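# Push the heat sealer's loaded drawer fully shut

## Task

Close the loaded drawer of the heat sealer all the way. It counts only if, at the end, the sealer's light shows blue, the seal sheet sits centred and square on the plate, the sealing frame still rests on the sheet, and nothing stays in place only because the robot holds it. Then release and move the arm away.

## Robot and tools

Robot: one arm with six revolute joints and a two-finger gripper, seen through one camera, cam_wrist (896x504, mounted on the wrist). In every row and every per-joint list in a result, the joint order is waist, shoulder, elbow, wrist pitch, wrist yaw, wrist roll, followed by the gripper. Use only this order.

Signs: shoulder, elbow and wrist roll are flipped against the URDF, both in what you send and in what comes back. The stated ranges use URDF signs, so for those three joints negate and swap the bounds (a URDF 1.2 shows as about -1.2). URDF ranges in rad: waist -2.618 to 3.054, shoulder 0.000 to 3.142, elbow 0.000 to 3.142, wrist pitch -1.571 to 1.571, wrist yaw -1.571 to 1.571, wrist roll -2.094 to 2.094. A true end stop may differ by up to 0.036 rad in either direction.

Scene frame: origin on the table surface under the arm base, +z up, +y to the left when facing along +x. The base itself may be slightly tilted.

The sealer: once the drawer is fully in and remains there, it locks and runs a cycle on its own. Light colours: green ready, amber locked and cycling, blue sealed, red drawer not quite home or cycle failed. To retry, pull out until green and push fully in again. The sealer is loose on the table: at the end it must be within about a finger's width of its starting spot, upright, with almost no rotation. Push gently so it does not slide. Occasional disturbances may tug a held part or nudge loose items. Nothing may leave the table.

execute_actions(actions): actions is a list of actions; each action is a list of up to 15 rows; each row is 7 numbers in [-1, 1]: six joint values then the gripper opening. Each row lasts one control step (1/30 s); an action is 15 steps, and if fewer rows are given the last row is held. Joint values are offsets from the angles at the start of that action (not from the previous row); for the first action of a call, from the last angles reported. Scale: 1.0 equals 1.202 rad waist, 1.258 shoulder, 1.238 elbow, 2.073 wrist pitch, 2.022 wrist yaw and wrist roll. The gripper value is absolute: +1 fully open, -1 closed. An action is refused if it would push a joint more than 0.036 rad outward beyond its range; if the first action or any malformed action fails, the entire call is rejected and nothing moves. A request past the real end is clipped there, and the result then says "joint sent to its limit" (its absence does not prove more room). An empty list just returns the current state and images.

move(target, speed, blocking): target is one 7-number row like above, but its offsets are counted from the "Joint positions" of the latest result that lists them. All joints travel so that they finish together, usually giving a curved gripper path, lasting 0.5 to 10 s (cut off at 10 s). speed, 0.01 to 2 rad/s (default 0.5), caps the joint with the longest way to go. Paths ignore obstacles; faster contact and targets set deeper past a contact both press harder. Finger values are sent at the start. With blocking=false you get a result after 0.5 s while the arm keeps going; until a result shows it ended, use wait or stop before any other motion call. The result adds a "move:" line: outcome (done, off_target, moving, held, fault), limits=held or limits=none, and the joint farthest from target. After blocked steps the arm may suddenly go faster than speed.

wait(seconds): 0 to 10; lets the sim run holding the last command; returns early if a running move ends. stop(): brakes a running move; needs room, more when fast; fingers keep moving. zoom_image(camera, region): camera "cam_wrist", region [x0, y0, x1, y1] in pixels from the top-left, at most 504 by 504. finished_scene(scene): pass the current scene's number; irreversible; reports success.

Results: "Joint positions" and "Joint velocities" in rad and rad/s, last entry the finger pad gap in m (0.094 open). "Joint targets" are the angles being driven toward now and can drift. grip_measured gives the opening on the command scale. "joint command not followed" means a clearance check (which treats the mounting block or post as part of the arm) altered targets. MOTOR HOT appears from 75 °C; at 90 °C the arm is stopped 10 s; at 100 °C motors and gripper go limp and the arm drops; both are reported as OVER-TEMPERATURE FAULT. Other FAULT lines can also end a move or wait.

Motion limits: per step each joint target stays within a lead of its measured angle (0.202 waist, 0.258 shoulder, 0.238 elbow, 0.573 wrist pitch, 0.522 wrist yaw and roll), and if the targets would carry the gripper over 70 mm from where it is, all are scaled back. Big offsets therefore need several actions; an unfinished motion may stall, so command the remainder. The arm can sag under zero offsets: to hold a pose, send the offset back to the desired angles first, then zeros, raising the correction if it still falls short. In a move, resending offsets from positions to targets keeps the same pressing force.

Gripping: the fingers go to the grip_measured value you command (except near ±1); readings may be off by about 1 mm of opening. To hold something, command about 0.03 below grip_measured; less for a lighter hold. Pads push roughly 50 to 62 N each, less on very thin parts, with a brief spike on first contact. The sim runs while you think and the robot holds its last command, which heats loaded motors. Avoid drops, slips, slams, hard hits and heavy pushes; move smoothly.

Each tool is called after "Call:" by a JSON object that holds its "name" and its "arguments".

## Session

Call:
{"name": "execute_actions", "arguments": {"actions": []}}

Scene clock: 0.00 s.
grip_measured=+1.000
Joint names: [waist, shoulder, elbow, wrist pitch, wrist yaw, wrist roll]
Joint positions: [-2.198 -2.007 -1.507 -1.023 -0.993 -1.178  0.094]
Joint velocities: [ 0.007  0.027 -0.022 -0.022  0.022 -0.007  0.   ]
Joint targets: [-2.216 -2.002 -1.511 -1.024 -0.988 -1.178]

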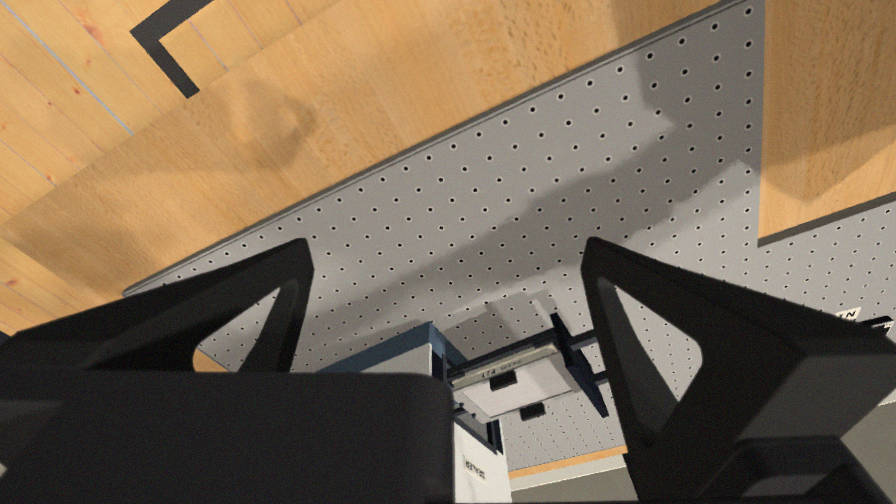

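Call:
{"name": "zoom_image", "arguments": {"camera": "cam_wrist", "region": [400, 280, 640, 504]}}

Call:
{"name": "zoom_image", "arguments": {"camera": "cam_wrist", "region": [540, 0, 860, 320]}}

Call:
{"name": "zoom_image", "arguments": {"camera": "cam_wrist", "region": [290, 60, 610, 380]}}

Region (400, 280, 640, 504) of cam_wrist's 896x504 image, scaled by 2.100, with more detail than that image has; it fills the top 470 rows of this view, and the rest is white.

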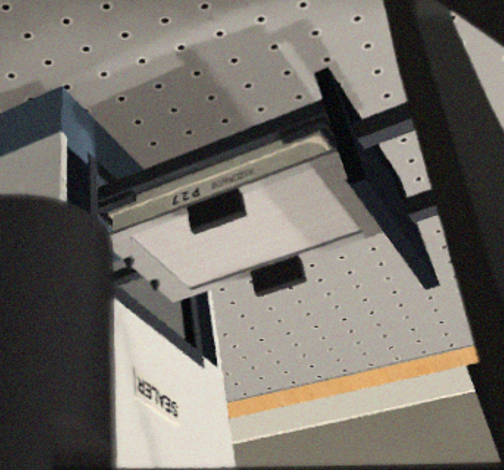

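Region (540, 0, 860, 320) of cam_wrist's 896x504 image, scaled by 1.575, with more detail than that image has.

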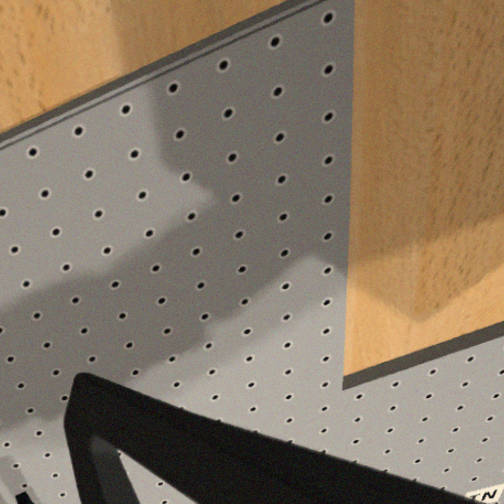

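Region (290, 60, 610, 380) of cam_wrist's 896x504 image, scaled by 1.575, with more detail than that image has.

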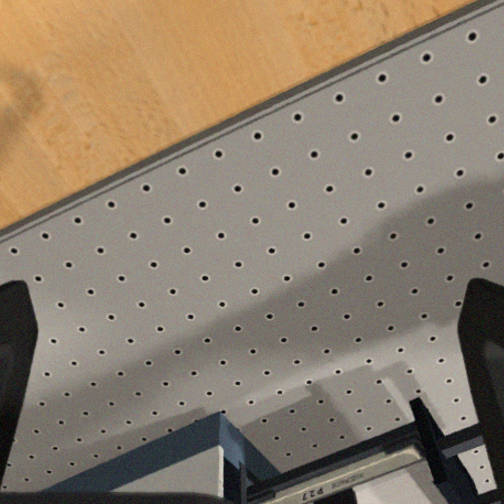

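Call:
{"name": "move", "arguments": {"target": [0.581,0.77,1.0,0.916,0.555,0.344,-0.15], "speed": 1.1}}

Scene clock: 60.73 s.
grip_measured=-0.147
Joint names: [waist, shoulder, elbow, wrist pitch, wrist yaw, wrist roll]
Joint positions: [-1.506 -1.057 -0.286  0.866  0.11  -0.486  0.04 ]
Joint velocities: [ 0.002  0.017 -0.017 -0.022  0.037  0.022 -0.   ]
Joint targets: [-1.500 -1.038 -0.270 0.876 0.129 -0.482]
move: done; limits=none; farthest joint: the wrist yaw, 0.020 radians from its target (1.122 radians at the start)

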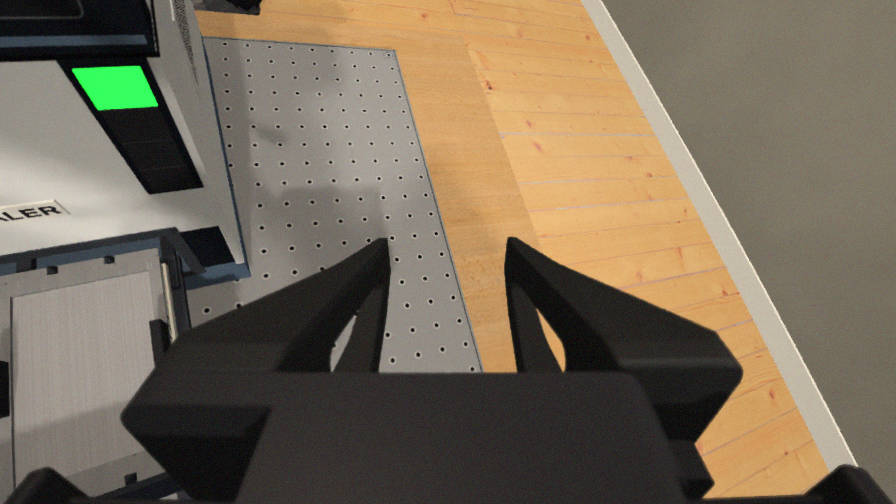

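Call:
{"name": "move", "arguments": {"target": [0.499,0.02,0.08,0.01,0.019,0.002,-0.15], "speed": 0.6}}

Scene clock: 64.13 s.
grip_measured=-0.147
Joint names: [waist, shoulder, elbow, wrist pitch, wrist yaw, wrist roll]
Joint positions: [-0.915 -1.057 -0.205  0.877  0.132 -0.486  0.04 ]
Joint velocities: [ 0.007  0.012 -0.002 -0.037  0.007  0.037  0.   ]
Joint targets: [-0.906 -1.032 -0.187 0.887 0.148 -0.482]
move: off_target; limits=none; farthest joint: the shoulder, 0.025 radians from its target (0.025 radians at the start)

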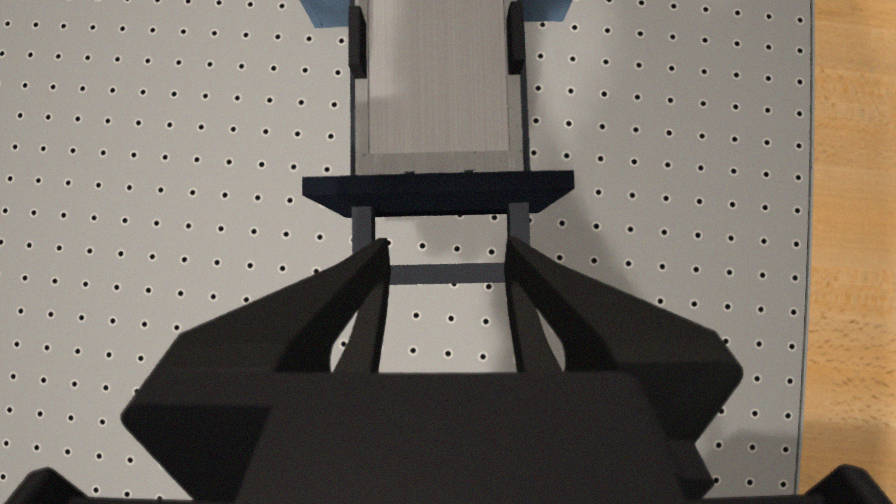

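Call:
{"name": "zoom_image", "arguments": {"camera": "cam_wrist", "region": [280, 0, 600, 300]}}

Region (280, 0, 600, 300) of cam_wrist's 896x504 image, scaled by 1.575, with more detail than that image has; it fills the top 472 rows of this view, and the rest is white.

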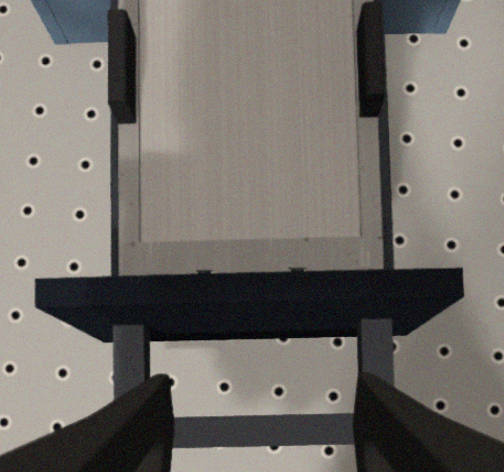

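Call:
{"name": "move", "arguments": {"target": [0.036,-0.345,-0.097,0.1785,0.026,0.013,-0.15], "speed": 0.45}}

Scene clock: 95.90 s.
grip_measured=-0.147
Joint names: [waist, shoulder, elbow, wrist pitch, wrist yaw, wrist roll]
Joint positions: [-0.88  -1.478 -0.307  1.237  0.17  -0.465  0.04 ]
Joint velocities: [ 0.002  0.002  0.007  0.066 -0.022  0.022  0.001]
Joint targets: [-0.871 -1.491 -0.325 1.247 0.185 -0.459]
move: done; limits=none; farthest joint: the elbow, 0.018 radians from its target (0.120 radians at the start)

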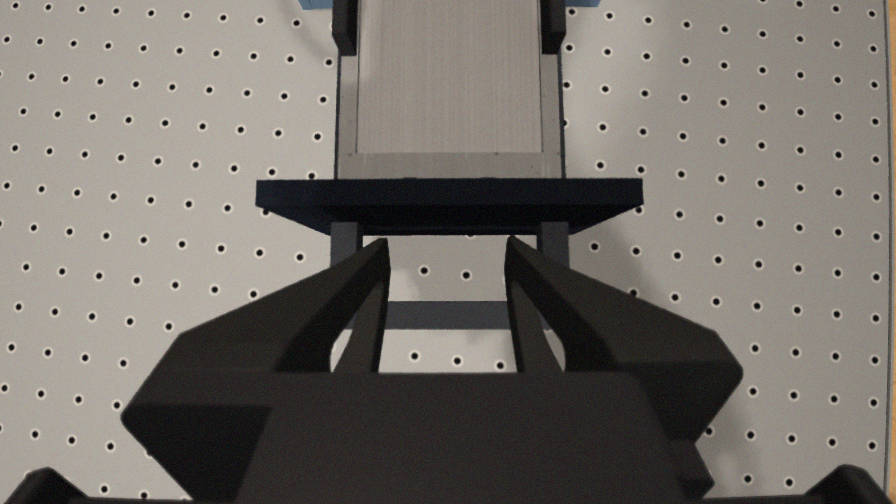

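Call:
{"name": "move", "arguments": {"target": [-0.124,-0.176,-0.366,0.0265,0.002,0.011,-0.15], "speed": 0.13}}

Scene clock: 102.67 s.
grip_measured=-0.147
Joint names: [waist, shoulder, elbow, wrist pitch, wrist yaw, wrist roll]
Joint positions: [-1.011 -1.688 -0.739  1.277  0.169 -0.449  0.04 ]
Joint velocities: [ 0.017  0.007  0.002  0.037 -0.051  0.007  0.   ]
Joint targets: [-1.029 -1.700 -0.760 1.292 0.174 -0.443]
move: off_target; limits=none; farthest joint: the elbow, 0.021 radians from its target (0.454 radians at the start)

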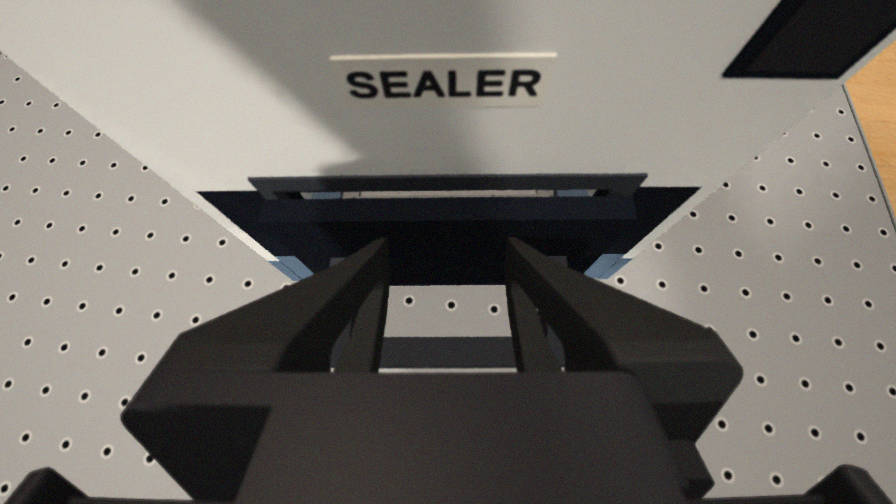

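Call:
{"name": "move", "arguments": {"target": [-0.0225,-0.022,-0.047,0.001,0.002,0.003,-0.15], "speed": 0.06}}

Scene clock: 108.33 s.
grip_measured=-0.147
Joint names: [waist, shoulder, elbow, wrist pitch, wrist yaw, wrist roll]
Joint positions: [-1.013 -1.704 -0.766  1.277  0.168 -0.449  0.04 ]
Joint velocities: [-0.002  0.002  0.002 -0.037  0.007  0.066 -0.001]
Joint targets: [-1.038 -1.716 -0.797 1.279 0.173 -0.443]
move: off_target; limits=none; farthest joint: the elbow, 0.032 radians from its target (0.058 radians at the start)

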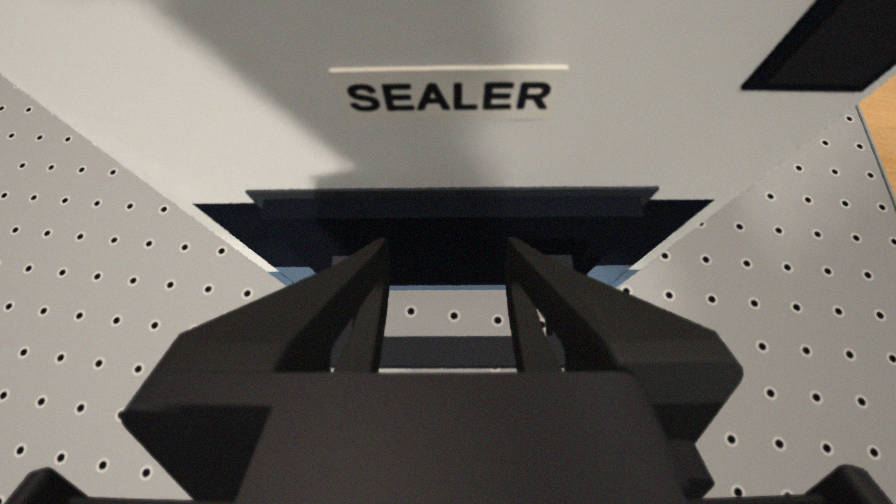

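Call:
{"name": "wait", "arguments": {"seconds": 10}}

Scene clock: 120.13 s.
grip_measured=-0.147
Joint names: [waist, shoulder, elbow, wrist pitch, wrist yaw, wrist roll]
Joint positions: [-1.013 -1.704 -0.766  1.277  0.168 -0.449  0.04 ]
Joint velocities: [-0.012 -0.012  0.027 -0.037 -0.022  0.051  0.001]
Joint targets: [-1.038 -1.716 -0.797 1.279 0.173 -0.443]
wait: 10.00 s; at rest from the start

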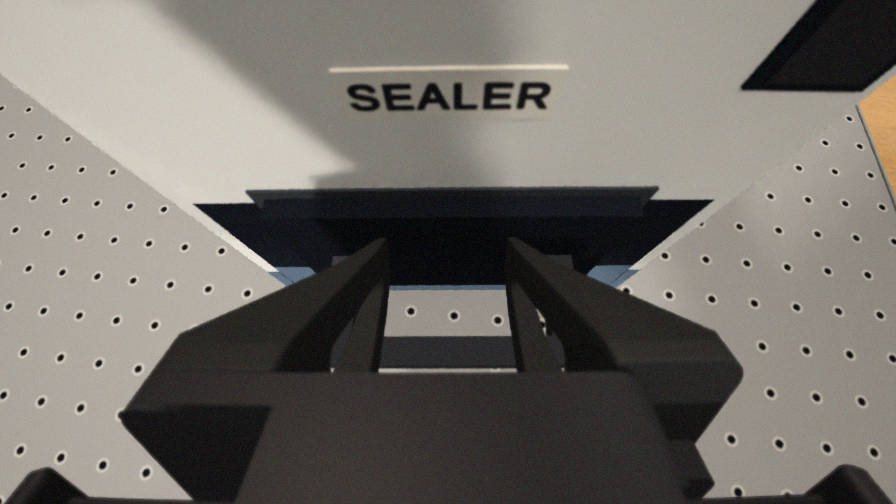

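Call:
{"name": "wait", "arguments": {"seconds": 10}}

Scene clock: 131.10 s.
grip_measured=-0.147
Joint names: [waist, shoulder, elbow, wrist pitch, wrist yaw, wrist roll]
Joint positions: [-1.013 -1.704 -0.766  1.277  0.168 -0.449  0.04 ]
Joint velocities: [-0.012 -0.002  0.032 -0.022 -0.037  0.066  0.   ]
Joint targets: [-1.038 -1.716 -0.797 1.279 0.173 -0.443]
wait: 10.00 s; at rest from the start

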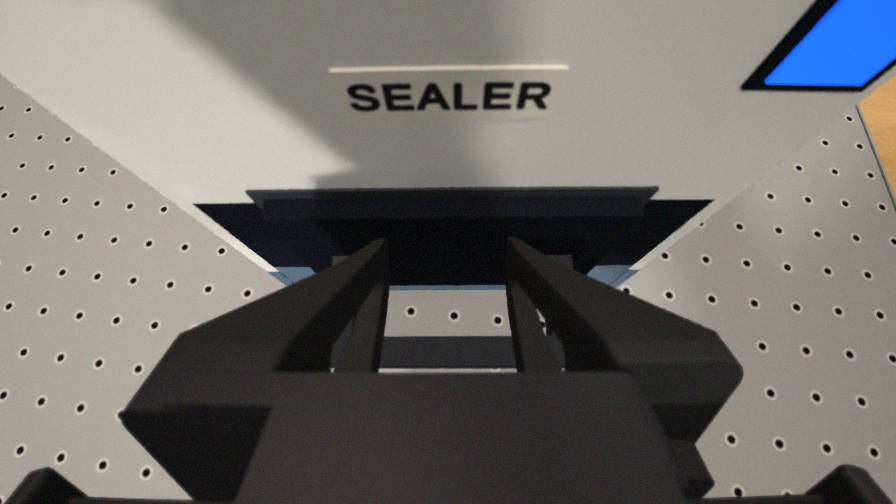

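Call:
{"name": "move", "arguments": {"target": [0.085,0.48,0.46,-0.06,0,0,-0.15], "speed": 0.6}}

Scene clock: 136.17 s.
grip_measured=-0.147
Joint names: [waist, shoulder, elbow, wrist pitch, wrist yaw, wrist roll]
Joint positions: [-0.92  -1.119 -0.212  1.165  0.168 -0.449  0.04 ]
Joint velocities: [-0.002  0.007  0.002 -0.022  0.081 -0.081 -0.001]
Joint targets: [-0.911 -1.100 -0.196 1.152 0.168 -0.449]
move: done; limits=none; farthest joint: the shoulder, 0.019 radians from its target (0.604 radians at the start)

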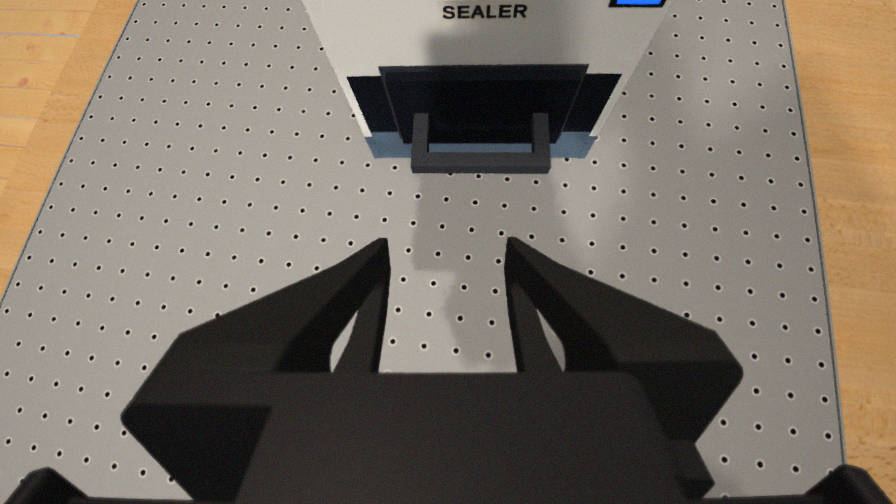

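Call:
{"name": "finished_scene", "arguments": {"scene": 2}}

The scene is finished: the task was done.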